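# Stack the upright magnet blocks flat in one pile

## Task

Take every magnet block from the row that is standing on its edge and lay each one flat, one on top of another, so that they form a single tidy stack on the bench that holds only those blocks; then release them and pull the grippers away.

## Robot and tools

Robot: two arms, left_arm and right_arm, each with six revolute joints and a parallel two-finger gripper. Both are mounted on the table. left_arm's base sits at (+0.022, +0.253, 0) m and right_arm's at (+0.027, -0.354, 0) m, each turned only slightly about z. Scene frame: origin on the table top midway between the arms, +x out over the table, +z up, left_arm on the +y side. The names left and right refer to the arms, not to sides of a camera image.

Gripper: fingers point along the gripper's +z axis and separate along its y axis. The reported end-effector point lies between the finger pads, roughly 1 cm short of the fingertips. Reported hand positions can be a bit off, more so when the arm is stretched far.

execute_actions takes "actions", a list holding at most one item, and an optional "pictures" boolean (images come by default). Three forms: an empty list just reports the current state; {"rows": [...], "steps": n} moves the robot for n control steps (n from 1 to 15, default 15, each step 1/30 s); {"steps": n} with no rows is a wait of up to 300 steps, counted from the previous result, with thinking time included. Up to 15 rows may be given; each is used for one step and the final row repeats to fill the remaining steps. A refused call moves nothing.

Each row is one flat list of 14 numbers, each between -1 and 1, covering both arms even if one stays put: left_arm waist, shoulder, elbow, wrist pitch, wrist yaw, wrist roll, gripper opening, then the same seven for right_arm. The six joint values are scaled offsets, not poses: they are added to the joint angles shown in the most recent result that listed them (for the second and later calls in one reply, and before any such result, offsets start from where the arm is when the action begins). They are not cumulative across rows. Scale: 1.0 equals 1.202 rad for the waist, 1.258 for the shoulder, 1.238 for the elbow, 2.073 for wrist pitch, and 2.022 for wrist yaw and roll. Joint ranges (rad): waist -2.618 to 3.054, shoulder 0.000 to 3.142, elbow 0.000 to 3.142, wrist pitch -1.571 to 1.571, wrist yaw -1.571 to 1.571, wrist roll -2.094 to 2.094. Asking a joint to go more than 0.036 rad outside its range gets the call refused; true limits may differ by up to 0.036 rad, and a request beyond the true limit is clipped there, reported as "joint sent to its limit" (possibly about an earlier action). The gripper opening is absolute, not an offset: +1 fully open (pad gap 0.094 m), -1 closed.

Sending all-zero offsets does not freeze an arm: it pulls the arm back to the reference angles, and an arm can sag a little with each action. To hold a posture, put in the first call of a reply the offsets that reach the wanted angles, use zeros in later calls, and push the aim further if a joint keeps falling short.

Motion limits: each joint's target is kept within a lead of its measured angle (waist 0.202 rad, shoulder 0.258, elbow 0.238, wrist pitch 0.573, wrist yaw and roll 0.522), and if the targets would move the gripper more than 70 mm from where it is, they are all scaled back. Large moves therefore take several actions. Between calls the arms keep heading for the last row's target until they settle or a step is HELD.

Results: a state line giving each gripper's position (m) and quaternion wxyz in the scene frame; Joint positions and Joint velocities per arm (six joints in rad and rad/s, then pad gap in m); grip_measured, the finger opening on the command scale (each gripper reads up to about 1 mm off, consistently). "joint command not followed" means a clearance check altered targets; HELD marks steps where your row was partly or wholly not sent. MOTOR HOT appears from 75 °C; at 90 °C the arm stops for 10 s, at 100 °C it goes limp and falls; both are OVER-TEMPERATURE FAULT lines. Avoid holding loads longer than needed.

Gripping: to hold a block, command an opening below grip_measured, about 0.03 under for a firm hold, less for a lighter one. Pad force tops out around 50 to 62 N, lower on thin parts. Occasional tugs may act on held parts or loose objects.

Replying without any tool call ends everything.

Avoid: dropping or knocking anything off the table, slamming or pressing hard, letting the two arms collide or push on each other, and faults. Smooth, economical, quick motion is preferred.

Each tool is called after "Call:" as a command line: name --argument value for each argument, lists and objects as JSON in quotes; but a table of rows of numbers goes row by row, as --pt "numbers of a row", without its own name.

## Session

Call:
execute_actions --actions '[]'

Scene clock: 0.00 s of 6200.00 s.
left_arm: end_effector_position=(+0.1140, +0.5192, +0.1869) grip_measured=+1.000 end_effector_quat_wxyz=(-0.098, +0.849, -0.144, +0.498) | right_arm: end_effector_position=(+0.2669, -0.2639, +0.2329) grip_measured=+1.000 end_effector_quat_wxyz=(+0.523, +0.436, +0.731, +0.039)
Joint positions: left_arm=[ 1.8    1.669  1.259 -1.518  1.028 -0.798  0.094] | right_arm=[ 0.943  1.203  1.032 -1.231  1.097  1.994  0.094]
Joint velocities: left_arm=[-0.002 -0.007 -0.002  0.022 -0.022  0.066  0.   ] | right_arm=[-0.007 -0.012 -0.027  0.022 -0.066  0.007  0.   ]
camera_calibration (this result's frames):
cam_left_wrist: T_world_to_cam=[[0.192803, 0.876772, 0.440566, -0.557736], [-0.00181056, -0.448671, 0.893695, 0.111355], [0.981236, -0.173105, -0.0849178, 0.0970934], [0, 0, 0, 1]] pos_world=[0.0124635, 0.555776, 0.154447]
cam_right_wrist: T_world_to_cam=[[-0.555579, -0.408599, -0.72414, 0.222858], [-0.433646, 0.885485, -0.166934, 0.40278], [0.709425, 0.221276, -0.669144, 0.148904], [0, 0, 0, 1]] pos_world=[0.192843, -0.298545, 0.328256]

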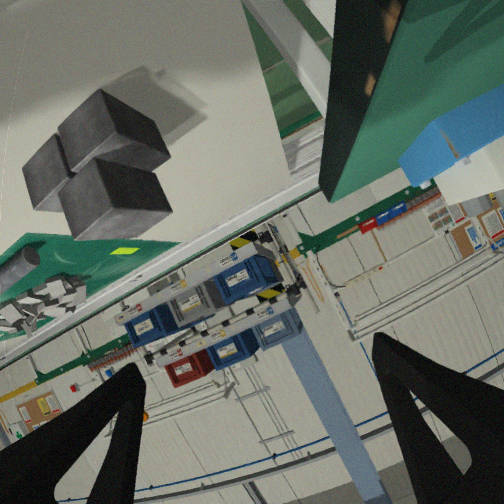

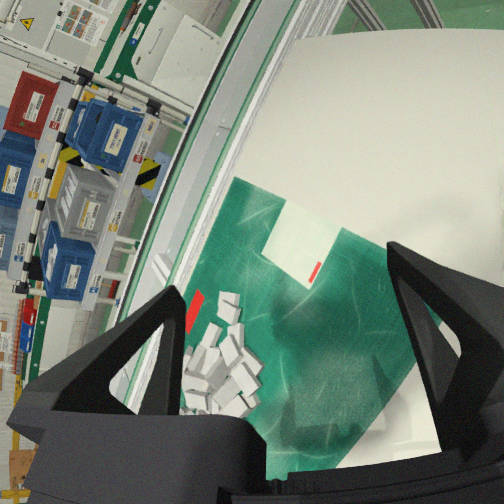

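Call:
execute_actions --actions '[{"rows":[[0,-0.1,0.05,0.03,0,0,1,-0.05,0,0.1,0,0,-0.1,1],[0,-0.2,0.1,0.06,0,0,1,-0.1,0,0.2,0,0,-0.2,1],[0,-0.3,0.15,0.1,0,0,1,-0.15,0,0.3,0,0,-0.3,1],[0,-0.37,0.2,0.1,0,0,1,-0.2,0,0.38,0,0,-0.4,1],[0,-0.37,0.2,0.1,0,0,1,-0.3,0,0.38,0,0,-0.5,1],[0,-0.37,0.2,0.1,0,0,1,-0.35,0,0.38,0,0,-0.6,1],[0,-0.37,0.2,0.1,0,0,1,-0.4,0,0.38,0,0,-0.7,1],[-0.1,-0.37,0.2,0.1,-0.1,0.1,1,-0.5,0,0.38,-0.03,-0.2,-0.8,1],[-1,-0.37,0.2,0.1,-0.51,0.395,1,-0.9,0,0.38,-0.03,-0.545,-0.986,1]],"steps":15}]' --pictures false

Call:
execute_actions --actions '[{"steps":25}]'

Scene clock: 6.10 s of 6200.00 s.
left_arm: end_effector_position=(+0.1482, +0.4874, +0.2977) grip_measured=+1.000 end_effector_quat_wxyz=(+0.321, -0.614, +0.721, +0.001) | right_arm: end_effector_position=(+0.3126, -0.3671, +0.2998) grip_measured=+1.000 end_effector_quat_wxyz=(+0.343, +0.315, +0.885, -0.022)
Joint positions: left_arm=[ 1.298  1.18   1.508 -1.332  0.348 -0.211  0.094] | right_arm=[ 0.093  1.202  1.496 -1.248  0.359  0.739  0.094]
Joint velocities: left_arm=[-2.068  0.11  -0.022  0.007 -2.44   1.399  0.   ] | right_arm=[-2.059  0.051 -0.012 -0.198 -2.659 -2.835  0.   ]
Steps of this call (steps 1 to 90: nothing new was sent; then 2.60 s passed at rest; steps 91 to 105: all 15 steps of this action). Readings (joint positions):
91: left_arm=[1.800 1.661 1.261 -1.513 1.026 -0.798] | right_arm=[0.938 1.203 1.043 -1.235 1.089 1.970]
92: left_arm=[1.800 1.638 1.267 -1.497 1.019 -0.799] | right_arm=[0.915 1.210 1.082 -1.242 1.076 1.912]
94: left_arm=[1.800 1.566 1.316 -1.461 1.011 -0.799] | right_arm=[0.832 1.222 1.208 -1.233 1.068 1.748]
98: left_arm=[1.789 1.378 1.434 -1.383 0.988 -0.777] | right_arm=[0.599 1.220 1.441 -1.212 1.027 1.413]
105: the state above

Scene clock: 6.93 s of 6200.00 s.
left_arm: end_effector_position=(+0.2451, +0.4063, +0.2843) grip_measured=+1.000 end_effector_quat_wxyz=(+0.263, -0.288, +0.918, +0.075) | right_arm: end_effector_position=(+0.3065, -0.3688, +0.2857) grip_measured=+1.000 end_effector_quat_wxyz=(+0.288, +0.033, +0.957, -0.007)
Joint positions: left_arm=[ 0.601  1.202  1.508 -1.323  0.011 -0.006  0.094] | right_arm=[-0.134  1.205  1.496 -1.278  0.002  0.012  0.094]
Joint velocities: left_arm=[-0.012 -0.002  0.007 -0.051 -0.066  0.007  0.   ] | right_arm=[-0.012  0.032 -0.007  0.051 -0.037 -0.007  0.   ]
Steps of this call (steps 1 to 25: the robot went on to your last target). Readings (joint positions):
1: left_arm=[1.226 1.186 1.508 -1.332 0.277 -0.170] | right_arm=[0.023 1.204 1.496 -1.253 0.283 0.642]
2: left_arm=[1.155 1.192 1.508 -1.330 0.220 -0.137] | right_arm=[-0.042 1.205 1.496 -1.257 0.225 0.546]
4: left_arm=[1.011 1.200 1.508 -1.327 0.140 -0.090] | right_arm=[-0.120 1.205 1.496 -1.264 0.152 0.364]
8: left_arm=[0.723 1.202 1.508 -1.324 0.060 -0.040] | right_arm=[-0.134 1.205 1.496 -1.273 0.063 0.154]
25: the state above
camera_calibration (this result's frames):
cam_left_wrist: T_world_to_cam=[[0.446516, -0.893617, -0.045522, 0.268472], [-0.892853, -0.441646, -0.088099, 0.46857], [0.0586222, 0.0799821, -0.995071, 0.339298], [0, 0, 0, 1]] pos_world=[0.278597, 0.419715, 0.391128]
cam_right_wrist: T_world_to_cam=[[-0.282054, -0.937554, -0.203564, -0.18744], [-0.958342, 0.265376, 0.10562, 0.375947], [-0.0450036, 0.224874, -0.973348, 0.498882], [0, 0, 0, 1]] pos_world=[0.329869, -0.387689, 0.407723]

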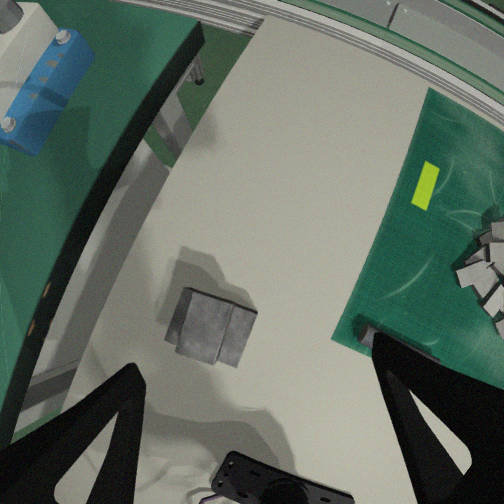

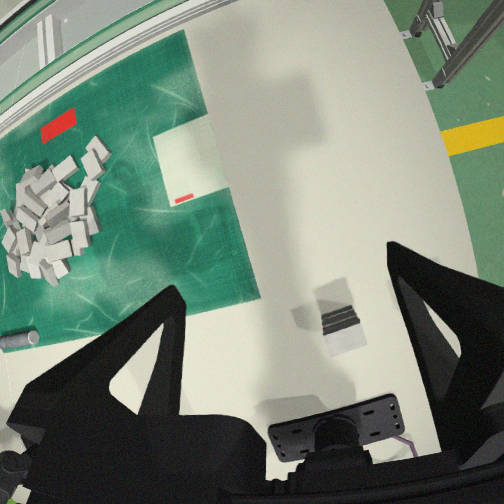

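Call:
execute_actions --actions '[{"rows":[[-0.95,0,0.01,0,0,0,1,-0.5,0,0.01,0,0,0,1]],"steps":15}]' --pictures false

Call:
execute_actions --actions '[{"steps":12}]'

Scene clock: 9.90 s of 6200.00 s.
left_arm: end_effector_position=(+0.2679, +0.1398, +0.2843) grip_measured=+1.000 end_effector_quat_wxyz=(+0.266, +0.203, +0.940, -0.063) | right_arm: end_effector_position=(+0.2495, -0.5251, +0.2863) grip_measured=+1.000 end_effector_quat_wxyz=(+0.274, +0.313, +0.904, -0.095)
Joint positions: left_arm=[-0.434  1.202  1.508 -1.323  0.008 -0.007  0.094] | right_arm=[-0.733  1.205  1.496 -1.274  0.008  0.01   0.094]
Joint velocities: left_arm=[-1.917 -0.002 -0.012 -0.051 -0.022  0.037  0.   ] | right_arm=[-0.017  0.012  0.007  0.007 -0.022 -0.022  0.   ]
Steps of this call (steps 1 to 30: the robot went on to your last target; steps 31 to 74: nothing new was sent; steps 75 to 89: all 15 steps of this action). Readings (joint positions):
75: left_arm=[0.574 1.202 1.508 -1.323 -0.005 -0.007] | right_arm=[-0.158 1.205 1.496 -1.279 -0.012 0.008]
76: left_arm=[0.510 1.202 1.508 -1.323 -0.010 -0.007] | right_arm=[-0.217 1.205 1.496 -1.278 -0.019 0.007]
78: left_arm=[0.363 1.202 1.508 -1.323 -0.005 -0.007] | right_arm=[-0.359 1.205 1.496 -1.276 -0.014 0.008]
82: left_arm=[0.072 1.202 1.508 -1.323 0.002 -0.007] | right_arm=[-0.640 1.205 1.496 -1.274 -0.005 0.008]
89: the state above

Scene clock: 10.30 s of 6200.00 s.
left_arm: end_effector_position=(+0.2537, +0.1131, +0.2844) grip_measured=+1.000 end_effector_quat_wxyz=(+0.261, +0.253, +0.928, -0.082) | right_arm: end_effector_position=(+0.2495, -0.5251, +0.2863) grip_measured=+1.000 end_effector_quat_wxyz=(+0.274, +0.313, +0.904, -0.095)
Joint positions: left_arm=[-0.539  1.202  1.508 -1.323  0.019 -0.007  0.094] | right_arm=[-0.733  1.205  1.496 -1.274  0.008  0.01   0.094]
Joint velocities: left_arm=[-0.002  0.012  0.007 -0.037  0.037  0.007  0.   ] | right_arm=[ 0.002  0.002  0.022  0.022 -0.007  0.007  0.   ]
Steps of this call (steps 1 to 12: the robot went on to your last target). Readings (joint positions):
1: left_arm=[-0.489 1.202 1.508 -1.323 0.013 -0.007] | right_arm=[-0.733 1.205 1.496 -1.274 0.008 0.010]
2: left_arm=[-0.522 1.202 1.508 -1.323 0.018 -0.007] | right_arm=[-0.733 1.205 1.496 -1.274 0.008 0.010]
4: left_arm=[-0.539 1.202 1.508 -1.323 0.019 -0.007] | right_arm=[-0.733 1.205 1.496 -1.274 0.008 0.010]
8: left_arm=[-0.539 1.202 1.508 -1.323 0.019 -0.007] | right_arm=[-0.733 1.205 1.496 -1.274 0.008 0.010]
12: the state above
camera_calibration (this result's frames):
cam_left_wrist: T_world_to_cam=[[-0.627445, -0.777692, -0.0388266, 0.259998], [-0.773008, 0.628113, -0.0890701, 0.195667], [0.0936566, -0.0258734, -0.995268, 0.365402], [0, 0, 0, 1]] pos_world=[0.280164, 0.0887512, 0.391196]
cam_right_wrist: T_world_to_cam=[[-0.762581, -0.61572, -0.19839, -0.0625766], [-0.64073, 0.761151, 0.100573, 0.545212], [0.0890799, 0.20381, -0.974949, 0.487923], [0, 0, 0, 1]] pos_world=[0.25815, -0.552962, 0.408452]

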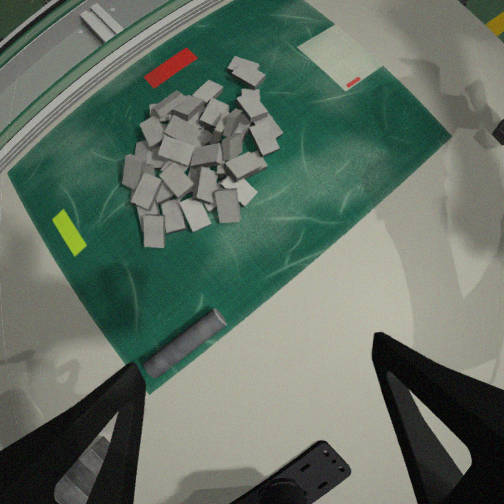

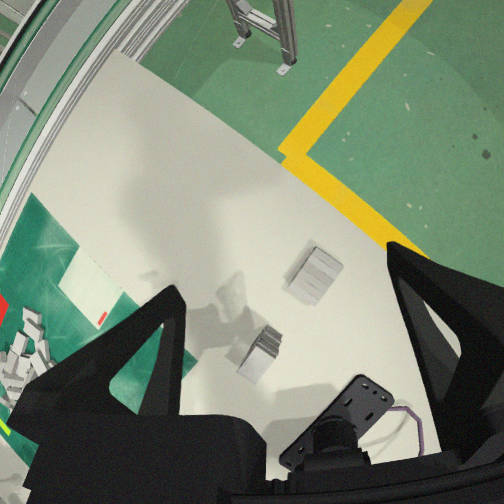

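Call:
zoom_image --camera "cam_right_wrist" --region '[270,230,360,320]'

Call:
zoom_image --camera "cam_right_wrist" --region '[215,305,305,395]'

Region (270, 230, 360, 320) of cam_right_wrist's 504x504 image, scaled by 5.600, with more detail than that image has.

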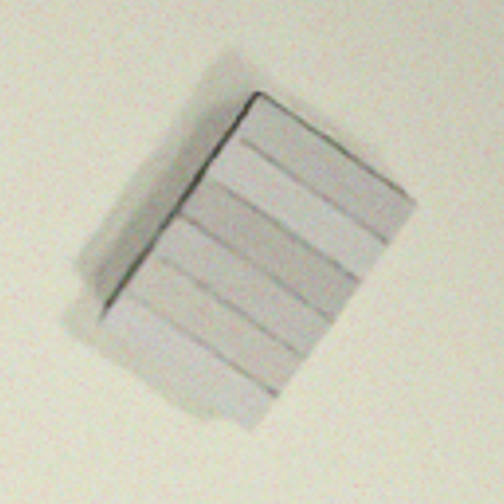

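Region (215, 305, 305, 395) of cam_right_wrist's 504x504 image, scaled by 5.600, with more detail than that image has.

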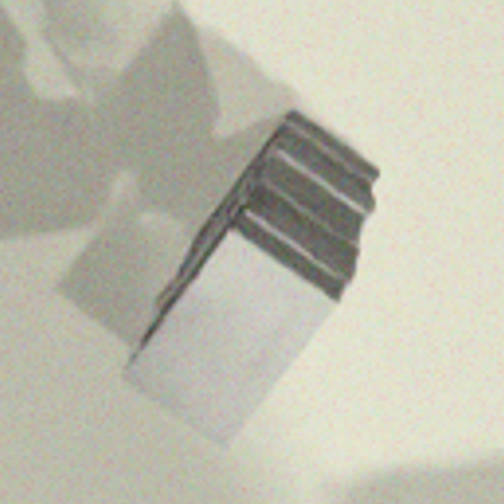

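Call:
execute_actions --actions '[{"rows":[[-0.05,-0.06,-0.05,0.05,0,0,1,-0.03,0.015,-0.03,0.01,-0.01,-0.06,1],[-0.1,-0.12,-0.1,0.1,0,0,1,-0.03,0.03,-0.06,0.02,-0.01,-0.12,1],[-0.16,-0.18,-0.17,0.15,0,0,1,-0.03,0.045,-0.09,0.03,-0.01,-0.18,1],[-0.22,-0.24,-0.24,0.2,0,0,1,-0.03,0.06,-0.12,0.04,-0.01,-0.24,1],[-0.28,-0.3,-0.31,0.25,0,0,1,-0.03,0.075,-0.15,0.05,-0.01,-0.3,1],[-0.34,-0.36,-0.38,0.3,0,0,1,-0.03,0.09,-0.18,0.06,-0.01,-0.36,1],[-0.4,-0.42,-0.45,0.35,0,0,1,-0.03,0.105,-0.21,0.07,-0.01,-0.398,1],[-0.46,-0.48,-0.52,0.4,0,0,1,-0.03,0.12,-0.24,0.08,-0.01,-0.398,1],[-0.52,-0.54,-0.59,0.46,0,0,1,-0.03,0.135,-0.27,0.09,-0.01,-0.398,1],[-0.58,-0.6,-0.66,0.46,0,0,1,-0.03,0.15,-0.3,0.09,-0.01,-0.398,1],[-0.64,-0.66,-0.73,0.46,0,0,1,-0.03,0.16,-0.33,0.09,-0.01,-0.398,1],[-0.7,-0.71,-0.8,0.46,0,0,1,-0.03,0.17,-0.36,0.09,-0.01,-0.398,1],[-0.76,-0.75,-0.87,0.46,0,0,1,-0.03,0.18,-0.39,0.09,-0.01,-0.398,1],[-0.82,-0.78,-0.94,0.46,0,0,1,-0.03,0.185,-0.41,0.09,-0.01,-0.398,1],[-0.88,-0.797,-1,0.46,0,0,1,-0.03,0.185,-0.43,0.09,-0.01,-0.398,1]],"steps":15}]' --pictures false

Call:
execute_actions --actions '[{"steps":18}]'

Scene clock: 40.00 s of 6200.00 s.
left_arm: end_effector_position=(+0.0441, +0.0216, +0.2344) grip_measured=+1.000 end_effector_quat_wxyz=(+0.450, +0.530, +0.585, -0.418) | right_arm: end_effector_position=(+0.2177, -0.5069, +0.0865) grip_measured=+1.000 end_effector_quat_wxyz=(+0.017, -0.022, +1.000, -0.014)
Joint positions: left_arm=[-1.467  0.255  0.466 -0.459  0.021 -0.007  0.094] | right_arm=[-0.759  1.44   1.018 -1.105 -0.001 -0.726  0.094]
Joint velocities: left_arm=[-2.107 -1.214 -2.249  0.872 -0.007  0.037  0.   ] | right_arm=[ 0.012  0.159 -0.945  0.066  0.007 -0.462  0.   ]
From where the robot then was, a joint's target lay farther than a number of 1.0 reaches, so one or more steps of this call were cut to that.
Steps of this call (steps 1 to 30: the robot went on to your last target; steps 31 to 90: nothing new was sent; then 26.20 s passed at rest; steps 91 to 105: all 15 steps of this action). Readings (joint positions):
91: left_arm=[-0.546 1.196 1.499 -1.310 0.016 -0.007] | right_arm=[-0.736 1.205 1.494 -1.272 0.005 -0.005]
92: left_arm=[-0.570 1.174 1.468 -1.272 0.012 -0.007] | right_arm=[-0.744 1.206 1.486 -1.264 0.002 -0.041]
94: left_arm=[-0.675 1.079 1.346 -1.155 0.007 -0.007] | right_arm=[-0.756 1.216 1.443 -1.238 0.001 -0.160]
98: left_arm=[-0.966 0.760 1.018 -0.863 0.016 -0.007] | right_arm=[-0.759 1.300 1.295 -1.171 -0.000 -0.489]
105: the state above

Scene clock: 40.60 s of 6200.00 s.
left_arm: end_effector_position=(+0.0147, +0.0158, +0.1549) grip_measured=+1.000 end_effector_quat_wxyz=(+0.390, +0.589, +0.574, -0.413) | right_arm: end_effector_position=(+0.2056, -0.4971, +0.0716) grip_measured=+1.000 end_effector_quat_wxyz=(-0.005, -0.052, +0.999, +0.005)
Joint positions: left_arm=[-1.591  0.215  0.248 -0.395  0.025 -0.007  0.094] | right_arm=[-0.759  1.447  0.965 -1.101 -0.001 -0.785  0.094]
Joint velocities: left_arm=[-0.007  0.012 -0.012 -0.051 -0.007 -0.007  0.   ] | right_arm=[-0.002  0.002  0.017 -0.007  0.081 -0.037  0.   ]
Steps of this call (steps 1 to 18: the robot went on to your last target). Readings (joint positions):
1: left_arm=[-1.529 0.225 0.394 -0.440 0.023 -0.007] | right_arm=[-0.759 1.445 0.991 -1.105 -0.001 -0.738]
2: left_arm=[-1.567 0.215 0.334 -0.435 0.024 -0.007] | right_arm=[-0.759 1.447 0.974 -1.108 -0.001 -0.748]
4: left_arm=[-1.590 0.215 0.263 -0.443 0.025 -0.007] | right_arm=[-0.759 1.447 0.965 -1.111 -0.001 -0.762]
8: left_arm=[-1.591 0.215 0.248 -0.425 0.025 -0.007] | right_arm=[-0.759 1.447 0.965 -1.104 -0.001 -0.777]
18: the state above
camera_calibration (this result's frames):
cam_left_wrist: T_world_to_cam=[[-0.986956, 0.11113, -0.11648, 0.0326367], [0.160698, 0.72354, -0.671317, 0.135494], [0.00967401, -0.681278, -0.73196, 0.227225], [0, 0, 0, 1]] pos_world=[0.00823915, 0.0531415, 0.261081]
cam_right_wrist: T_world_to_cam=[[-0.191208, -0.980182, -0.0518039, -0.430495], [-0.765511, 0.115881, 0.632901, 0.184195], [-0.614355, 0.160672, -0.772497, 0.385556], [0, 0, 0, 1]] pos_world=[0.295558, -0.505256, 0.158963]

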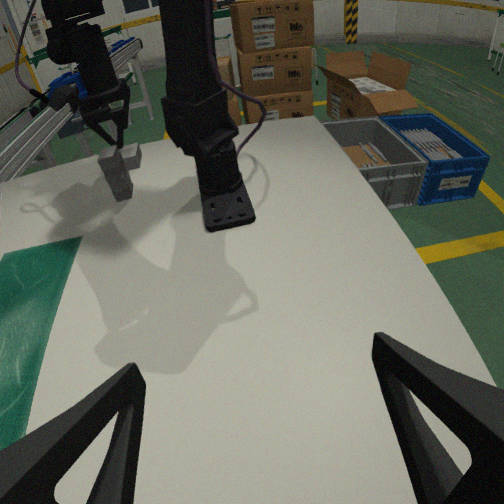

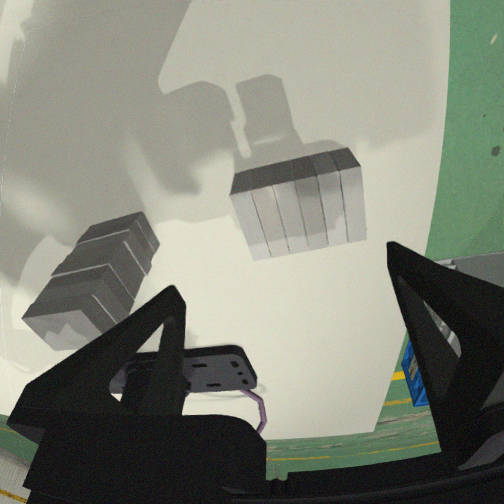

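Call:
execute_actions --actions '[{"rows":[[0,0,0,0,0,0,1,-0.015,0.008,-0.01,0.025,0,-0.019,1],[0,0,0,0,0,0,1,-0.025,0.014,-0.02,0.04,0,-0.019,1],[0,0,0,0,0,0,1,-0.038,0.02,-0.03,0.055,0,-0.019,1],[0,0,0,0,0,0,1,-0.038,0.026,-0.04,0.069,0,-0.019,1],[0,0,0,0,0,0,1,-0.038,0.032,-0.047,0.069,0,-0.019,1],[0,0,0,0,0,0,1,-0.038,0.036,-0.053,0.069,0,-0.019,1]],"steps":15}]' --pictures false

Call:
execute_actions --actions '[{"steps":6}]'

Scene clock: 49.93 s of 6200.00 s.
left_arm: end_effector_position=(+0.0147, +0.0155, +0.1556) grip_measured=+1.000 end_effector_quat_wxyz=(+0.391, +0.589, +0.574, -0.414) | right_arm: end_effector_position=(+0.2083, -0.5108, +0.0494) grip_measured=+1.000 end_effector_quat_wxyz=(+0.005, -0.049, +0.999, -0.005)
Joint positions: left_arm=[-1.591  0.215  0.248 -0.393  0.025 -0.007  0.094] | right_arm=[-0.796  1.49   0.911 -0.978  0.    -0.815  0.094]
Joint velocities: left_arm=[ 0.007  0.002 -0.002  0.037 -0.007  0.037  0.   ] | right_arm=[-0.002  0.002 -0.002  0.037 -0.066  0.022  0.   ]
Steps of this call (steps 1 to 15: the robot went on to your last target; steps 16 to 90: nothing new was sent; then 5.83 s passed at rest; steps 91 to 105: all 15 steps of this action). Readings (joint positions):
91: left_arm=[-1.591 0.215 0.248 -0.393 0.025 -0.007] | right_arm=[-0.760 1.447 0.965 -1.098 -0.001 -0.790]
92: left_arm=[-1.591 0.215 0.248 -0.393 0.025 -0.007] | right_arm=[-0.763 1.448 0.965 -1.090 -0.001 -0.796]
94: left_arm=[-1.591 0.215 0.248 -0.393 0.025 -0.007] | right_arm=[-0.778 1.454 0.956 -1.054 -0.001 -0.804]
98: left_arm=[-1.591 0.215 0.248 -0.393 0.025 -0.007] | right_arm=[-0.796 1.482 0.922 -0.999 0.000 -0.810]
105: the state above

Scene clock: 50.13 s of 6200.00 s.
left_arm: end_effector_position=(+0.0147, +0.0155, +0.1556) grip_measured=+1.000 end_effector_quat_wxyz=(+0.391, +0.589, +0.574, -0.414) | right_arm: end_effector_position=(+0.2094, -0.5117, +0.0494) grip_measured=+1.000 end_effector_quat_wxyz=(+0.007, -0.049, +0.999, -0.007)
Joint positions: left_arm=[-1.591  0.215  0.248 -0.393  0.025 -0.007  0.094] | right_arm=[-0.796  1.49   0.911 -0.972  0.    -0.816  0.094]
Joint velocities: left_arm=[-0.007 -0.012  0.002  0.022  0.066 -0.066  0.   ] | right_arm=[ 0.002 -0.007  0.002 -0.037 -0.007 -0.037  0.   ]
Steps of this call (steps 1 to 6: the robot went on to your last target). Readings (joint positions):
1: left_arm=[-1.591 0.215 0.248 -0.393 0.025 -0.007] | right_arm=[-0.796 1.490 0.911 -0.976 0.000 -0.815]
2: left_arm=[-1.591 0.215 0.248 -0.393 0.025 -0.007] | right_arm=[-0.796 1.490 0.911 -0.975 0.000 -0.815]
4: left_arm=[-1.591 0.215 0.248 -0.393 0.025 -0.007] | right_arm=[-0.796 1.490 0.911 -0.973 0.000 -0.816]
6: the state above
camera_calibration (this result's frames):
cam_left_wrist: T_world_to_cam=[[-0.986961, 0.110819, -0.116736, 0.0327764], [0.160671, 0.721745, -0.673253, 0.136411], [0.00964458, -0.68323, -0.730139, 0.227267], [0, 0, 0, 1]] pos_world=[0.00823988, 0.0531899, 0.261602]
cam_right_wrist: T_world_to_cam=[[-0.196529, -0.979864, -0.0352635, -0.444846], [-0.779473, 0.134318, 0.611866, 0.216235], [-0.594809, 0.147737, -0.790175, 0.36321], [0, 0, 0, 1]] pos_world=[0.297165, -0.518592, 0.139006]

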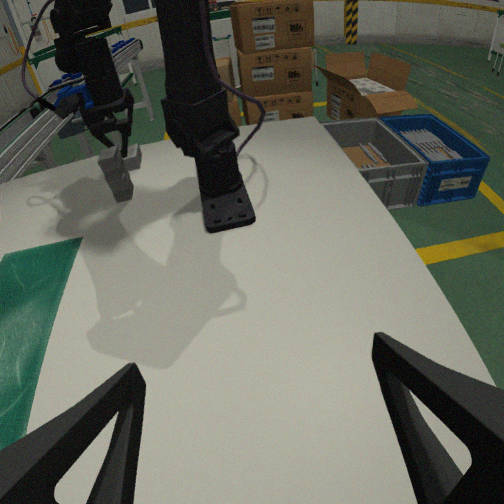

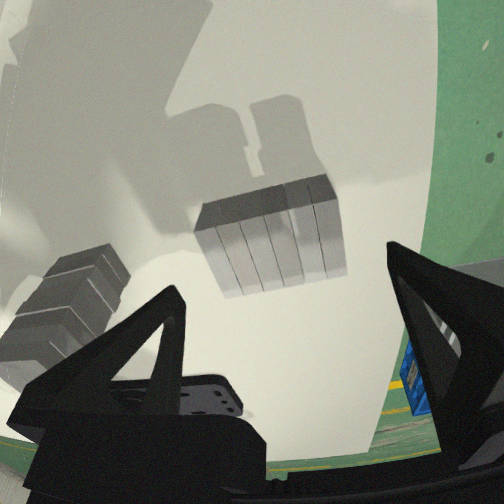

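Call:
execute_actions --actions '[{"rows":[[0,0,0,0,0,0,1,0,0.006,-0.015,0.015,0,0,1],[0,0,0,0,0,0,1,0,0.012,-0.025,0.025,0,0,1],[0,0,0,0,0,0,1,0,0.018,-0.035,0.035,0,0,1],[0,0,0,0,0,0,1,0,0.024,-0.045,0.045,0,0,1],[0,0,0,0,0,0,1,0,0.03,-0.055,0.055,0,0,1],[0,0,0,0,0,0,1,0,0.035,-0.063,0.065,0,0,1],[0,0,0,0,0,0,1,0,0.04,-0.071,0.065,0,0,1],[0,0,0,0,0,0,1,0,0.044,-0.078,0.065,0,0,1],[0,0,0,0,0,0,1,0,0.044,-0.078,0.065,0,0,1],[0,0,0,0,0,0,1,0,0.044,-0.078,0.065,0,0,1],[0,0,0,0,0,0,1,0,0.044,-0.078,0.065,0,0,1],[0,0,0,0,0,0,1,0,0.044,-0.078,0.065,0,0,0.8],[0,0,0,0,0,0,1,0,0.044,-0.078,0.065,0,0,0.6]],"steps":15}]' --pictures false

Call:
execute_actions --actions '[{"steps":6}]'

Scene clock: 58.13 s of 6200.00 s.
left_arm: end_effector_position=(+0.0147, +0.0155, +0.1556) grip_measured=+1.000 end_effector_quat_wxyz=(+0.391, +0.589, +0.574, -0.414) | right_arm: end_effector_position=(+0.2043, -0.5073, +0.0181) grip_measured=+0.609 end_effector_quat_wxyz=(-0.003, -0.049, +0.999, +0.003)
Joint positions: left_arm=[-1.591  0.215  0.248 -0.393  0.025 -0.007  0.094] | right_arm=[-0.796  1.543  0.825 -0.862  0.    -0.816  0.076]
Joint velocities: left_arm=[-0.002 -0.002 -0.002  0.037  0.051 -0.007  0.   ] | right_arm=[ 0.007  0.007  0.002  0.022  0.125  0.007 -0.013]
Steps of this call (steps 1 to 15: the robot went on to your last target; steps 16 to 90: nothing new was sent; then 4.50 s passed at rest; steps 91 to 105: all 15 steps of this action). Readings (joint positions):
91: left_arm=[-1.591 0.215 0.248 -0.393 0.025 -0.007] | right_arm=[-0.796 1.490 0.911 -0.969 0.000 -0.816]
92: left_arm=[-1.591 0.215 0.248 -0.393 0.025 -0.007] | right_arm=[-0.796 1.491 0.910 -0.964 0.000 -0.816]
94: left_arm=[-1.591 0.215 0.248 -0.393 0.025 -0.007] | right_arm=[-0.796 1.494 0.898 -0.940 0.000 -0.816]
98: left_arm=[-1.591 0.215 0.248 -0.393 0.025 -0.007] | right_arm=[-0.796 1.525 0.852 -0.885 0.000 -0.816]
105: the state above

Scene clock: 58.33 s of 6200.00 s.
left_arm: end_effector_position=(+0.0147, +0.0155, +0.1556) grip_measured=+1.000 end_effector_quat_wxyz=(+0.391, +0.589, +0.574, -0.414) | right_arm: end_effector_position=(+0.2060, -0.5088, +0.0181) grip_measured=+0.602 end_effector_quat_wxyz=(+0.000, -0.049, +0.999, -0.000)
Joint positions: left_arm=[-1.591  0.215  0.248 -0.393  0.025 -0.007  0.094] | right_arm=[-0.796  1.543  0.825 -0.852  0.    -0.816  0.075]
Joint velocities: left_arm=[-0.007 -0.017 -0.007  0.051  0.022 -0.066  0.   ] | right_arm=[-0.007  0.012 -0.007 -0.022 -0.022 -0.007  0.001]
Steps of this call (steps 1 to 6: the robot went on to your last target). Readings (joint positions):
1: left_arm=[-1.591 0.215 0.248 -0.393 0.025 -0.007] | right_arm=[-0.796 1.543 0.825 -0.859 0.000 -0.816]
2: left_arm=[-1.591 0.215 0.248 -0.393 0.025 -0.007] | right_arm=[-0.796 1.543 0.825 -0.857 0.000 -0.816]
4: left_arm=[-1.591 0.215 0.248 -0.393 0.025 -0.007] | right_arm=[-0.796 1.543 0.825 -0.854 0.000 -0.816]
6: the state above
camera_calibration (this result's frames):
cam_left_wrist: T_world_to_cam=[[-0.986961, 0.110819, -0.116736, 0.0327764], [0.160671, 0.721745, -0.673253, 0.136411], [0.00964458, -0.68323, -0.730139, 0.227267], [0, 0, 0, 1]] pos_world=[0.00823988, 0.0531899, 0.261602]
cam_right_wrist: T_world_to_cam=[[-0.196718, -0.979448, -0.0445318, -0.443281], [-0.770816, 0.126426, 0.624387, 0.226305], [-0.605925, 0.157154, -0.779845, 0.342887], [0, 0, 0, 1]] pos_world=[0.295002, -0.516668, 0.106356]

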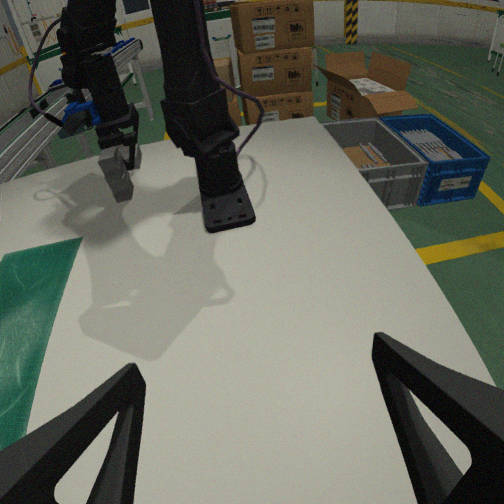

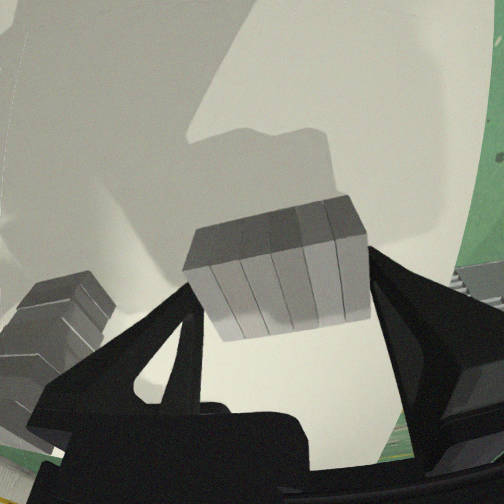

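Call:
execute_actions --actions '[{"rows":[[0,0,0,0,0,0,1,0,0,0,0,0,0,0.56],[0,0,0,0,0,0,1,0,0,0,0,0,0,0.52],[0,0,0,0,0,0,1,0,0,0,0,0,0,0.49],[0,0,0,0,0,0,1,0,0,0,0,0,0,0.46],[0,0,0,0,0,0,1,0,0,0,0,0,0,0.43],[0,0,0,0,0,0,1,0,0,0,0,0,0,0.4],[0,0,0,0,0,0,1,0,0,0,0,0,0,0.37],[0,0,0,0,0,0,1,0,0,0,0,0,0,0.34],[0,0,0,0,0,0,1,0,0,0,0,0,0,0.31],[0,0,0,0,0,0,1,0,0,0,0,0,0,0.28],[0,0,0,0,0,0,1,0,0,0,0,0,0,0.25],[0,0,0,0,0,0,1,0,0,0,0,0,0,0.2]],"steps":15}]' --pictures false

Call:
execute_actions --actions '[{"rows":[[0,0,0,0,0,0,1,0,-0.015,0.015,-0.005,0,0,0.2],[0,0,0,0,0,0,1,0,-0.02,0.022,-0.01,0,0,0.2],[0,0,0,0,0,0,1,0,-0.025,0.03,-0.015,0,0,0.2],[0,0,0,0,0,0,1,0,-0.03,0.037,-0.021,0,0,0.2],[0,0,0,0,0,0,1,0,-0.035,0.044,-0.027,0,0,0.2],[0,0,0,0,0,0,1,0,-0.04,0.05,-0.033,0,0,0.2],[0,0,0,0,0,0,1,0,-0.045,0.056,-0.039,0,0,0.2],[0,0,0,0,0,0,1,0,-0.05,0.062,-0.045,0,0,0.2],[0,0,0,0,0,0,1,0,-0.055,0.068,-0.05,0,0,0.2]],"steps":15}]'

Scene clock: 64.23 s of 6200.00 s.
left_arm: end_effector_position=(+0.0147, +0.0155, +0.1556) grip_measured=+1.000 end_effector_quat_wxyz=(+0.391, +0.589, +0.574, -0.414) | right_arm: end_effector_position=(+0.2065, -0.5108, +0.0181) grip_measured=+0.314 end_effector_quat_wxyz=(+0.000, -0.049, +0.999, -0.005)
Joint positions: left_arm=[-1.591  0.215  0.248 -0.393  0.025 -0.007  0.094] | right_arm=[-0.796  1.543  0.825 -0.846  0.007 -0.816  0.062]
Joint velocities: left_arm=[-0.002  0.012 -0.012  0.007 -0.051 -0.051  0.   ] | right_arm=[-0.002 -0.002  0.002 -0.081 -0.066 -0.007 -0.001]
Steps of this call (steps 1 to 30: the robot went on to your last target; steps 31 to 90: nothing new was sent; then 2.40 s passed at rest; steps 91 to 105: all 15 steps of this action). Readings (joint positions):
91: left_arm=[-1.591 0.215 0.248 -0.393 0.025 -0.007] | right_arm=[-0.796 1.543 0.825 -0.850 0.000 -0.816]
92: left_arm=[-1.591 0.215 0.248 -0.393 0.025 -0.007] | right_arm=[-0.796 1.543 0.825 -0.850 0.000 -0.816]
94: left_arm=[-1.591 0.215 0.248 -0.393 0.025 -0.007] | right_arm=[-0.796 1.543 0.825 -0.850 0.001 -0.816]
98: left_arm=[-1.591 0.215 0.248 -0.393 0.025 -0.007] | right_arm=[-0.796 1.543 0.825 -0.846 0.006 -0.816]
105: the state above

Scene clock: 64.73 s of 6200.00 s.
left_arm: end_effector_position=(+0.0147, +0.0155, +0.1556) grip_measured=+1.000 end_effector_quat_wxyz=(+0.391, +0.589, +0.574, -0.414) | right_arm: end_effector_position=(+0.2077, -0.5118, +0.0390) grip_measured=+0.314 end_effector_quat_wxyz=(+0.005, -0.049, +0.999, -0.010)
Joint positions: left_arm=[-1.591  0.215  0.248 -0.393  0.025 -0.007  0.094] | right_arm=[-0.796  1.499  0.875 -0.926  0.007 -0.816  0.062]
Joint velocities: left_arm=[-0.002  0.007 -0.007 -0.007  0.037  0.022  0.   ] | right_arm=[-0.012  0.002 -0.002 -0.051  0.007  0.007 -0.001]
Steps of this call (steps 1 to 15: all 15 steps of this action). Readings (joint positions):
1: left_arm=[-1.591 0.215 0.248 -0.393 0.025 -0.007] | right_arm=[-0.796 1.543 0.825 -0.846 0.007 -0.816]
2: left_arm=[-1.591 0.215 0.248 -0.393 0.025 -0.007] | right_arm=[-0.796 1.543 0.825 -0.846 0.007 -0.816]
4: left_arm=[-1.591 0.215 0.248 -0.393 0.025 -0.007] | right_arm=[-0.796 1.541 0.825 -0.848 0.007 -0.816]
8: left_arm=[-1.591 0.215 0.248 -0.393 0.025 -0.007] | right_arm=[-0.796 1.526 0.842 -0.892 0.007 -0.816]
15: the state above
camera_calibration (this result's frames):
cam_left_wrist: T_world_to_cam=[[-0.986961, 0.110819, -0.116736, 0.0327764], [0.160671, 0.721745, -0.673253, 0.136411], [0.00964458, -0.68323, -0.730139, 0.227267], [0, 0, 0, 1]] pos_world=[0.00823988, 0.0531899, 0.261602]
cam_right_wrist: T_world_to_cam=[[-0.196373, -0.98011, -0.0286859, -0.445984], [-0.777773, 0.137885, 0.613235, 0.222631], [-0.597082, 0.142734, -0.789379, 0.351883], [0, 0, 0, 1]] pos_world=[0.29568, -0.518036, 0.12845]

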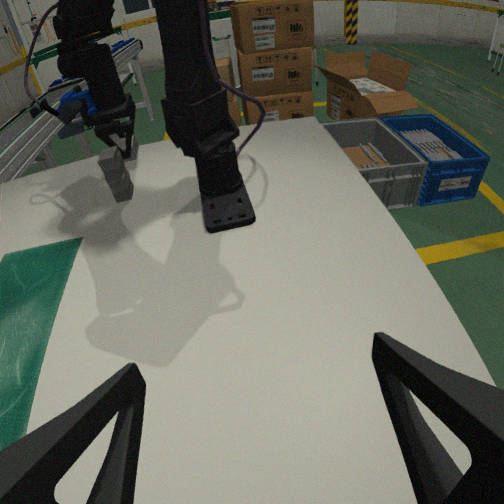

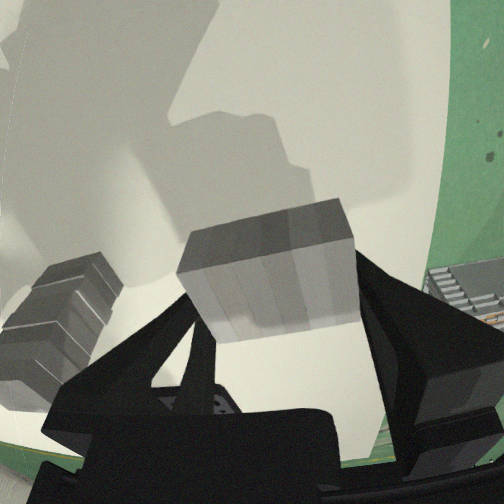

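Call:
execute_actions --actions '[{"rows":[[0,0,0,0,0,0,1,0,-0.025,0.04,-0.025,0,0,0.2],[0,0,0,0,0,0,1,0,-0.03,0.055,-0.04,0,0,0.2],[0,0,0,0,0,0,1,0,-0.035,0.075,-0.055,0,0,0.2],[0,0,0,0,0,0,1,0,-0.04,0.095,-0.07,0,0,0.2],[0,0,0,0,0,0,1,0,-0.046,0.115,-0.085,0,0,0.2],[0,0,0,0,0,0,1,0,-0.052,0.135,-0.1,0,0,0.2],[0,0,0,0,0,0,1,0,-0.058,0.155,-0.115,0,0,0.2],[0,0,0,0,0,0,1,0,-0.064,0.175,-0.13,0,0,0.2],[0,0,0,0,0,0,1,0,-0.07,0.195,-0.145,0,0,0.2],[0,0,0,0,0,0,1,0,-0.076,0.215,-0.16,0,0,0.2],[0,0,0,0,0,0,1,0,-0.082,0.235,-0.175,0,0,0.2],[0,0,0,0,0,0,1,0,-0.088,0.255,-0.19,0,0,0.2],[0,0,0,0,0,0,1,0,-0.095,0.27,-0.205,0,0,0.2],[0,0,0,0,0,0,1,0,-0.095,0.28,-0.214,0,0,0.2],[0,0,0,0,0,0,1,0,-0.095,0.29,-0.214,0,0,0.2]],"steps":15}]' --pictures false

Call:
execute_actions --actions '[{"steps":8}]' --pictures false

Call:
execute_actions --actions '[{"rows":[[0,0,0,0,0,0,1,0.015,-0.02,0.025,-0.01,0,0.02,0.2],[0,0,0,0,0,0,1,0.035,-0.02,0.025,-0.01,0,0.04,0.2],[0,0,0,0,0,0,1,0.06,-0.02,0.025,-0.01,0,0.07,0.2],[0,0,0,0,0,0,1,0.09,-0.02,0.025,-0.01,0,0.1,0.2],[0,0,0,0,0,0,1,0.125,-0.02,0.025,-0.01,0,0.13,0.2],[0,0,0,0,0,0,1,0.165,-0.02,0.025,-0.01,0,0.16,0.2],[0,0,0,0,0,0,1,0.21,-0.02,0.025,-0.01,0,0.19,0.2],[0,0,0,0,0,0,1,0.255,-0.02,0.025,-0.01,0,0.22,0.2],[0,0,0,0,0,0,1,0.3,-0.02,0.025,-0.01,0,0.25,0.2],[0,0,0,0,0,0,1,0.345,-0.02,0.025,-0.01,0,0.28,0.2],[0,0,0,0,0,0,1,0.39,-0.02,0.025,-0.01,0,0.31,0.2],[0,0,0,0,0,0,1,0.435,-0.02,0.025,-0.01,0,0.34,0.2],[0,0,0,0,0,0,1,0.48,-0.02,0.025,-0.01,0,0.37,0.2],[0,0,0,0,0,0,1,0.525,-0.02,0.025,-0.01,0,0.4,0.2],[0,0,0,0,0,0,1,0.57,-0.02,0.025,-0.01,0,0.43,0.2]],"steps":15}]' --pictures false

Call:
execute_actions --actions '[{"rows":[[0,0,0,0,0,0,1,0.13,-0.02,0.025,0,0,0.14,0.2],[0,0,0,0,0,0,1,0.175,-0.02,0.025,0,0,0.16,0.2],[0,0,0,0,0,0,1,0.22,-0.02,0.025,0,0,0.18,0.2],[0,0,0,0,0,0,1,0.265,-0.02,0.025,0,0,0.2,0.2],[0,0,0,0,0,0,1,0.31,-0.02,0.025,0,0,0.22,0.2],[0,0,0,0,0,0,1,0.355,-0.02,0.025,0,0,0.24,0.2],[0,0,0,0,0,0,1,0.4,-0.02,0.025,0,0,0.26,0.2],[0,0,0,0,0,0,1,0.445,-0.02,0.025,0,0,0.28,0.2],[0,0,0,0,0,0,1,0.49,-0.02,0.025,0,0,0.3,0.2],[0,0,0,0,0,0,1,0.535,-0.02,0.025,0,0,0.32,0.2],[0,0,0,0,0,0,1,0.575,-0.02,0.025,0,0,0.34,0.2],[0,0,0,0,0,0,1,0.61,-0.02,0.025,0,0,0.35,0.2],[0,0,0,0,0,0,1,0.64,-0.02,0.025,0,0,0.36,0.2],[0,0,0,0,0,0,1,0.66,-0.02,0.025,0,0,0.37,0.2],[0,0,0,0,0,0,1,0.675,-0.02,0.025,0,0,0.38,0.2]],"steps":15}]'

Scene clock: 84.17 s of 6200.00 s.
left_arm: end_effector_position=(+0.0147, +0.0155, +0.1556) grip_measured=+1.000 end_effector_quat_wxyz=(+0.391, +0.589, +0.574, -0.414) | right_arm: end_effector_position=(+0.2142, -0.5175, +0.1333) grip_measured=+0.314 end_effector_quat_wxyz=(+0.026, -0.049, +0.998, -0.030)
Joint positions: left_arm=[-1.591  0.215  0.248 -0.393  0.025 -0.007  0.094] | right_arm=[-0.796  1.408  1.175 -1.26   0.007 -0.816  0.062]
Joint velocities: left_arm=[-0.012  0.017  0.007 -0.037 -0.037 -0.007  0.   ] | right_arm=[ 0.002 -0.183  0.501 -0.696 -0.007  0.007  0.   ]
Steps of this call (steps 1 to 30: the robot went on to your last target; steps 31 to 90: nothing new was sent; then 15.93 s passed at rest; steps 91 to 105: all 15 steps of this action). Readings (joint positions):
91: left_arm=[-1.591 0.215 0.248 -0.393 0.025 -0.007] | right_arm=[-0.796 1.499 0.875 -0.943 0.007 -0.816]
92: left_arm=[-1.591 0.215 0.248 -0.393 0.025 -0.007] | right_arm=[-0.796 1.499 0.879 -0.952 0.007 -0.816]
94: left_arm=[-1.591 0.215 0.248 -0.393 0.025 -0.007] | right_arm=[-0.796 1.496 0.904 -0.990 0.007 -0.816]
98: left_arm=[-1.591 0.215 0.248 -0.393 0.025 -0.007] | right_arm=[-0.796 1.470 0.998 -1.087 0.007 -0.816]
105: the state above

Scene clock: 84.43 s of 6200.00 s.
left_arm: end_effector_position=(+0.0147, +0.0155, +0.1556) grip_measured=+1.000 end_effector_quat_wxyz=(+0.391, +0.589, +0.574, -0.414) | right_arm: end_effector_position=(+0.2018, -0.5066, +0.1417) grip_measured=+0.314 end_effector_quat_wxyz=(+0.007, -0.049, +0.999, -0.011)
Joint positions: left_arm=[-1.591  0.215  0.248 -0.393  0.025 -0.007  0.094] | right_arm=[-0.796  1.396  1.201 -1.351  0.007 -0.816  0.062]
Joint velocities: left_arm=[-0.007 -0.007  0.002  0.007  0.007  0.051  0.   ] | right_arm=[-0.002 -0.012  0.017 -0.139 -0.022 -0.081  0.001]
Steps of this call (steps 1 to 8: the robot went on to your last target). Readings (joint positions):
1: left_arm=[-1.591 0.215 0.248 -0.393 0.025 -0.007] | right_arm=[-0.796 1.402 1.189 -1.280 0.007 -0.816]
2: left_arm=[-1.591 0.215 0.248 -0.393 0.025 -0.007] | right_arm=[-0.796 1.398 1.197 -1.295 0.007 -0.816]
4: left_arm=[-1.591 0.215 0.248 -0.393 0.025 -0.007] | right_arm=[-0.796 1.396 1.201 -1.318 0.007 -0.816]
8: the state above

Scene clock: 84.93 s of 6200.00 s.
left_arm: end_effector_position=(+0.0147, +0.0155, +0.1556) grip_measured=+1.000 end_effector_quat_wxyz=(+0.391, +0.589, +0.574, -0.414) | right_arm: end_effector_position=(+0.2538, -0.3860, +0.1417) grip_measured=+0.314 end_effector_quat_wxyz=(+0.005, -0.035, +0.999, -0.008)
Joint positions: left_arm=[-1.591  0.215  0.248 -0.393  0.025 -0.007  0.094] | right_arm=[-0.212  1.396  1.201 -1.364  0.015 -0.204  0.062]
Joint velocities: left_arm=[-0.017 -0.002  0.007 -0.095 -0.007 -0.037  0.   ] | right_arm=[ 1.565 -0.007 -0.002  0.022 -0.007  1.692  0.   ]
Steps of this call (steps 1 to 15: all 15 steps of this action). Readings (joint positions):
1: left_arm=[-1.591 0.215 0.248 -0.393 0.025 -0.007] | right_arm=[-0.795 1.396 1.201 -1.356 0.007 -0.812]
2: left_arm=[-1.591 0.215 0.248 -0.393 0.025 -0.007] | right_arm=[-0.791 1.396 1.201 -1.359 0.009 -0.801]
4: left_arm=[-1.591 0.215 0.248 -0.393 0.025 -0.007] | right_arm=[-0.760 1.396 1.201 -1.363 0.019 -0.752]
8: left_arm=[-1.591 0.215 0.248 -0.393 0.025 -0.007] | right_arm=[-0.600 1.396 1.201 -1.364 0.027 -0.585]
15: the state above

Scene clock: 85.43 s of 6200.00 s.
left_arm: end_effector_position=(+0.0147, +0.0155, +0.1556) grip_measured=+1.000 end_effector_quat_wxyz=(+0.391, +0.589, +0.574, -0.414) | right_arm: end_effector_position=(+0.2110, -0.2171, +0.1417) grip_measured=+0.314 end_effector_quat_wxyz=(+0.006, -0.102, +0.995, +0.003)
Joint positions: left_arm=[-1.591  0.215  0.248 -0.393  0.025 -0.007  0.094] | right_arm=[ 0.557  1.396  1.201 -1.363 -0.     0.43   0.062]
Joint velocities: left_arm=[-0.007 -0.002  0.002 -0.051  0.037  0.066  0.   ] | right_arm=[ 0.867 -0.017 -0.017  0.051 -0.095  0.799  0.   ]
Steps of this call (steps 1 to 15: all 15 steps of this action). Readings (joint positions):
1: left_arm=[-1.591 0.215 0.248 -0.393 0.025 -0.007] | right_arm=[-0.158 1.396 1.201 -1.364 0.014 -0.151]
2: left_arm=[-1.591 0.215 0.248 -0.393 0.025 -0.007] | right_arm=[-0.104 1.396 1.201 -1.364 0.014 -0.101]
4: left_arm=[-1.591 0.215 0.248 -0.393 0.025 -0.007] | right_arm=[0.004 1.396 1.201 -1.364 0.013 -0.006]
8: left_arm=[-1.591 0.215 0.248 -0.393 0.025 -0.007] | right_arm=[0.221 1.396 1.201 -1.363 0.011 0.170]
15: the state above
camera_calibration (this result's frames):
cam_left_wrist: T_world_to_cam=[[-0.986961, 0.110819, -0.116736, 0.0327764], [0.160671, 0.721745, -0.673253, 0.136411], [0.00964458, -0.68323, -0.730139, 0.227267], [0, 0, 0, 1]] pos_world=[0.00823988, 0.0531899, 0.261602]
cam_right_wrist: T_world_to_cam=[[-0.0906561, -0.994428, -0.0538008, -0.175447], [-0.786441, 0.0383426, 0.616474, 0.101406], [-0.610976, 0.0981983, -0.785535, 0.385515], [0, 0, 0, 1]] pos_world=[0.299385, -0.216214, 0.230882]

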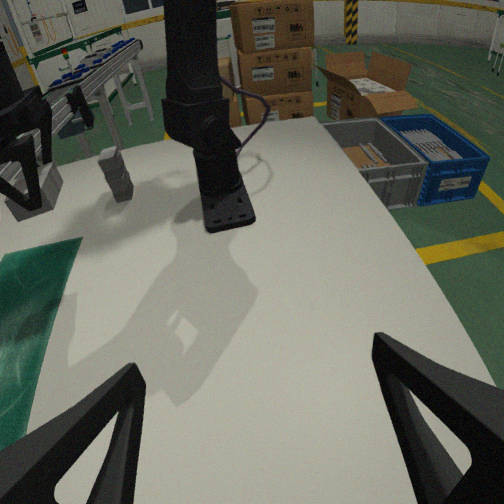

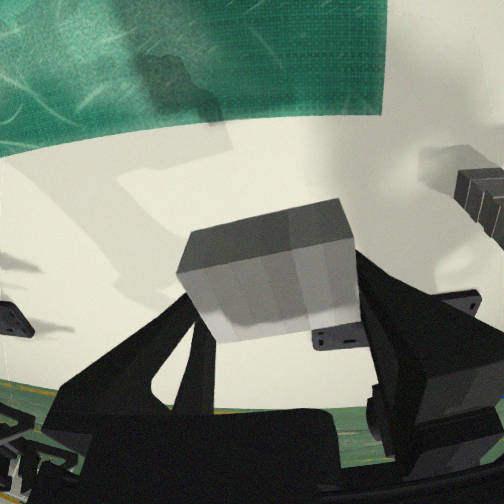

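Call:
execute_actions --actions '[{"rows":[[0,0,0,0,0,0,1,0.05,0,0,0.02,0,0.08,0.2],[0,0,0,0,0,0,1,0.07,0,-0.015,0.04,0,0.09,0.2],[0,0,0,0,0,0,1,0.095,0.005,-0.035,0.06,0,0.1,0.2],[0,0,0,0,0,0,1,0.12,0.01,-0.055,0.08,0,0.11,0.2],[0,0,0,0,0,0,1,0.15,0.017,-0.075,0.1,0,0.12,0.2],[0,0,0,0,0,0,1,0.18,0.024,-0.095,0.12,0,0.13,0.2],[0,0,0,0,0,0,1,0.21,0.032,-0.117,0.14,0,0.13,0.2],[0,0,0,0,0,0,1,0.235,0.04,-0.14,0.16,0,0.13,0.2],[0,0,0,0,0,0,1,0.26,0.048,-0.162,0.18,0,0.13,0.2],[0,0,0,0,0,0,1,0.28,0.056,-0.184,0.2,0,0.13,0.2],[0,0,0,0,0,0,1,0.295,0.064,-0.205,0.215,0,0.13,0.2],[0,0,0,0,0,0,1,0.306,0.072,-0.225,0.225,0,0.13,0.2],[0,0,0,0,0,0,1,0.306,0.079,-0.242,0.225,0,0.13,0.2],[0,0,0,0,0,0,1,0.306,0.085,-0.257,0.225,0,0.13,0.2],[0,0,0,0,0,0,1,0.306,0.09,-0.268,0.225,0,0.13,0.2]],"steps":15}]' --pictures false

Call:
execute_actions --actions '[{"steps":12}]' --pictures false

Scene clock: 94.23 s of 6200.00 s.
left_arm: end_effector_position=(+0.0147, +0.0155, +0.1556) grip_measured=+1.000 end_effector_quat_wxyz=(+0.391, +0.589, +0.574, -0.414) | right_arm: end_effector_position=(+0.1513, -0.1513, +0.0423) grip_measured=+0.314 end_effector_quat_wxyz=(-0.009, -0.163, +0.987, +0.005)
Joint positions: left_arm=[-1.591  0.215  0.248 -0.393  0.025 -0.007  0.094] | right_arm=[ 0.924  1.51   0.899 -0.965 -0.02   0.674  0.062]
Joint velocities: left_arm=[-0.012  0.002 -0.002  0.051  0.007 -0.022  0.   ] | right_arm=[ 0.042  0.252 -0.579  0.432 -0.081  0.051  0.001]
Steps of this call (steps 1 to 30: the robot went on to your last target; steps 31 to 90: nothing new was sent; then 5.30 s passed at rest; steps 91 to 105: all 15 steps of this action). Readings (joint positions):
91: left_arm=[-1.591 0.215 0.248 -0.393 0.025 -0.007] | right_arm=[0.601 1.396 1.201 -1.361 -0.002 0.560]
92: left_arm=[-1.591 0.215 0.248 -0.393 0.025 -0.007] | right_arm=[0.605 1.396 1.199 -1.355 -0.002 0.567]
94: left_arm=[-1.591 0.215 0.248 -0.393 0.025 -0.007] | right_arm=[0.633 1.396 1.178 -1.317 0.004 0.591]
98: left_arm=[-1.591 0.215 0.248 -0.393 0.025 -0.007] | right_arm=[0.765 1.425 1.085 -1.188 0.006 0.644]
105: the state above

Scene clock: 94.63 s of 6200.00 s.
left_arm: end_effector_position=(+0.0147, +0.0155, +0.1556) grip_measured=+1.000 end_effector_quat_wxyz=(+0.391, +0.589, +0.574, -0.414) | right_arm: end_effector_position=(+0.1502, -0.1534, +0.0295) grip_measured=+0.314 end_effector_quat_wxyz=(-0.009, -0.159, +0.987, +0.002)
Joint positions: left_arm=[-1.591  0.215  0.248 -0.393  0.025 -0.007  0.094] | right_arm=[ 0.924  1.525  0.858 -0.913 -0.017  0.684  0.062]
Joint velocities: left_arm=[-0.012  0.002  0.007  0.051  0.007  0.081  0.   ] | right_arm=[-0.002 -0.002 -0.032  0.037  0.037 -0.022 -0.   ]
Steps of this call (steps 1 to 12: the robot went on to your last target). Readings (joint positions):
1: left_arm=[-1.591 0.215 0.248 -0.393 0.025 -0.007] | right_arm=[0.924 1.517 0.882 -0.954 -0.020 0.676]
2: left_arm=[-1.591 0.215 0.248 -0.393 0.025 -0.007] | right_arm=[0.924 1.523 0.870 -0.949 -0.018 0.678]
4: left_arm=[-1.591 0.215 0.248 -0.393 0.025 -0.007] | right_arm=[0.924 1.525 0.859 -0.947 -0.018 0.680]
8: left_arm=[-1.591 0.215 0.248 -0.393 0.025 -0.007] | right_arm=[0.924 1.525 0.858 -0.926 -0.017 0.683]
12: the state above

Call:
execute_actions --actions '[{"rows":[[0,0,0,0,0,0,1,0,-0.005,0,0.015,0.017,0,0.2],[0,0,0,0,0,0,1,0,-0.003,-0.002,0.02,0.017,0,0.2],[0,0,0,0,0,0,1,0,0,-0.005,0.025,0.017,0,0.2],[0,0,0,0,0,0,1,0,0.002,-0.008,0.03,0.017,0,0.2],[0,0,0,0,0,0,1,0,0.004,-0.011,0.035,0.017,0,0.2],[0,0,0,0,0,0,1,0,0.006,-0.014,0.039,0.017,0,0.2],[0,0,0,0,0,0,1,0,0.008,-0.017,0.039,0.017,0,0.2],[0,0,0,0,0,0,1,0,0.01,-0.02,0.039,0.017,0,0.2],[0,0,0,0,0,0,1,0,0.012,-0.023,0.039,0.017,0,0.2],[0,0,0,0,0,0,1,0,0.014,-0.026,0.039,0.017,0,0.2],[0,0,0,0,0,0,1,0,0.015,-0.028,0.039,0.017,0,0.2]],"steps":15}]'

Scene clock: 99.03 s of 6200.00 s.
left_arm: end_effector_position=(+0.0147, +0.0155, +0.1556) grip_measured=+1.000 end_effector_quat_wxyz=(+0.391, +0.589, +0.574, -0.414) | right_arm: end_effector_position=(+0.1550, -0.1514, +0.0189) grip_measured=+0.314 end_effector_quat_wxyz=(+0.002, -0.158, +0.987, +0.003)
Joint positions: left_arm=[-1.591  0.215  0.248 -0.393  0.025 -0.007  0.094] | right_arm=[ 0.924  1.547  0.833 -0.85  -0.001  0.684  0.062]
Joint velocities: left_arm=[ 0.007 -0.007 -0.007  0.022  0.066  0.125  0.   ] | right_arm=[ 0.007 -0.002  0.007  0.022  0.007 -0.037 -0.001]
Steps of this call (steps 1 to 30: the robot went on to your last target; steps 31 to 90: nothing new was sent; then 0.90 s passed at rest; steps 91 to 105: all 15 steps of this action). Readings (joint positions):
91: left_arm=[-1.591 0.215 0.248 -0.393 0.025 -0.007] | right_arm=[0.924 1.525 0.858 -0.909 -0.016 0.684]
92: left_arm=[-1.591 0.215 0.248 -0.393 0.025 -0.007] | right_arm=[0.924 1.525 0.858 -0.907 -0.013 0.684]
94: left_arm=[-1.591 0.215 0.248 -0.393 0.025 -0.007] | right_arm=[0.924 1.526 0.858 -0.897 -0.008 0.684]
98: left_arm=[-1.591 0.215 0.248 -0.393 0.025 -0.007] | right_arm=[0.924 1.535 0.849 -0.862 -0.003 0.684]
105: the state above
camera_calibration (this result's frames):
cam_left_wrist: T_world_to_cam=[[-0.986961, 0.110819, -0.116736, 0.0327764], [0.160671, 0.721745, -0.673253, 0.136411], [0.00964458, -0.68323, -0.730139, 0.227267], [0, 0, 0, 1]] pos_world=[0.00823988, 0.0531899, 0.261602]
cam_right_wrist: T_world_to_cam=[[0.0216257, -0.998479, -0.0507186, -0.139862], [-0.781455, -0.0485239, 0.622072, 0.116545], [-0.623587, 0.0261815, -0.781316, 0.239404], [0, 0, 0, 1]] pos_world=[0.243389, -0.140262, 0.107456]

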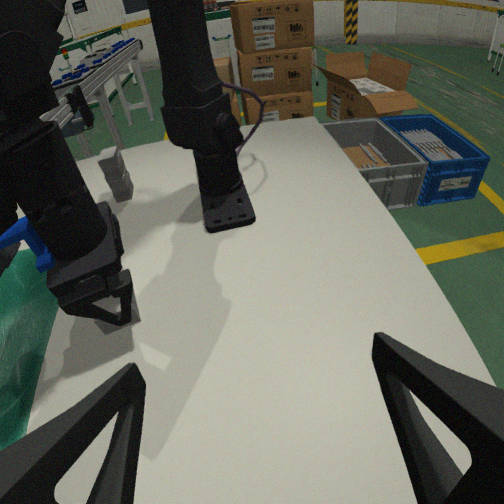

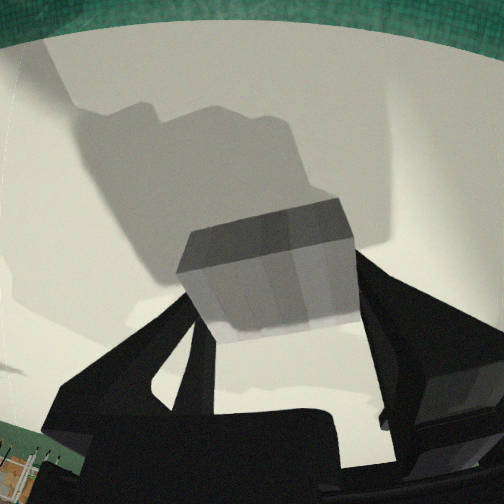

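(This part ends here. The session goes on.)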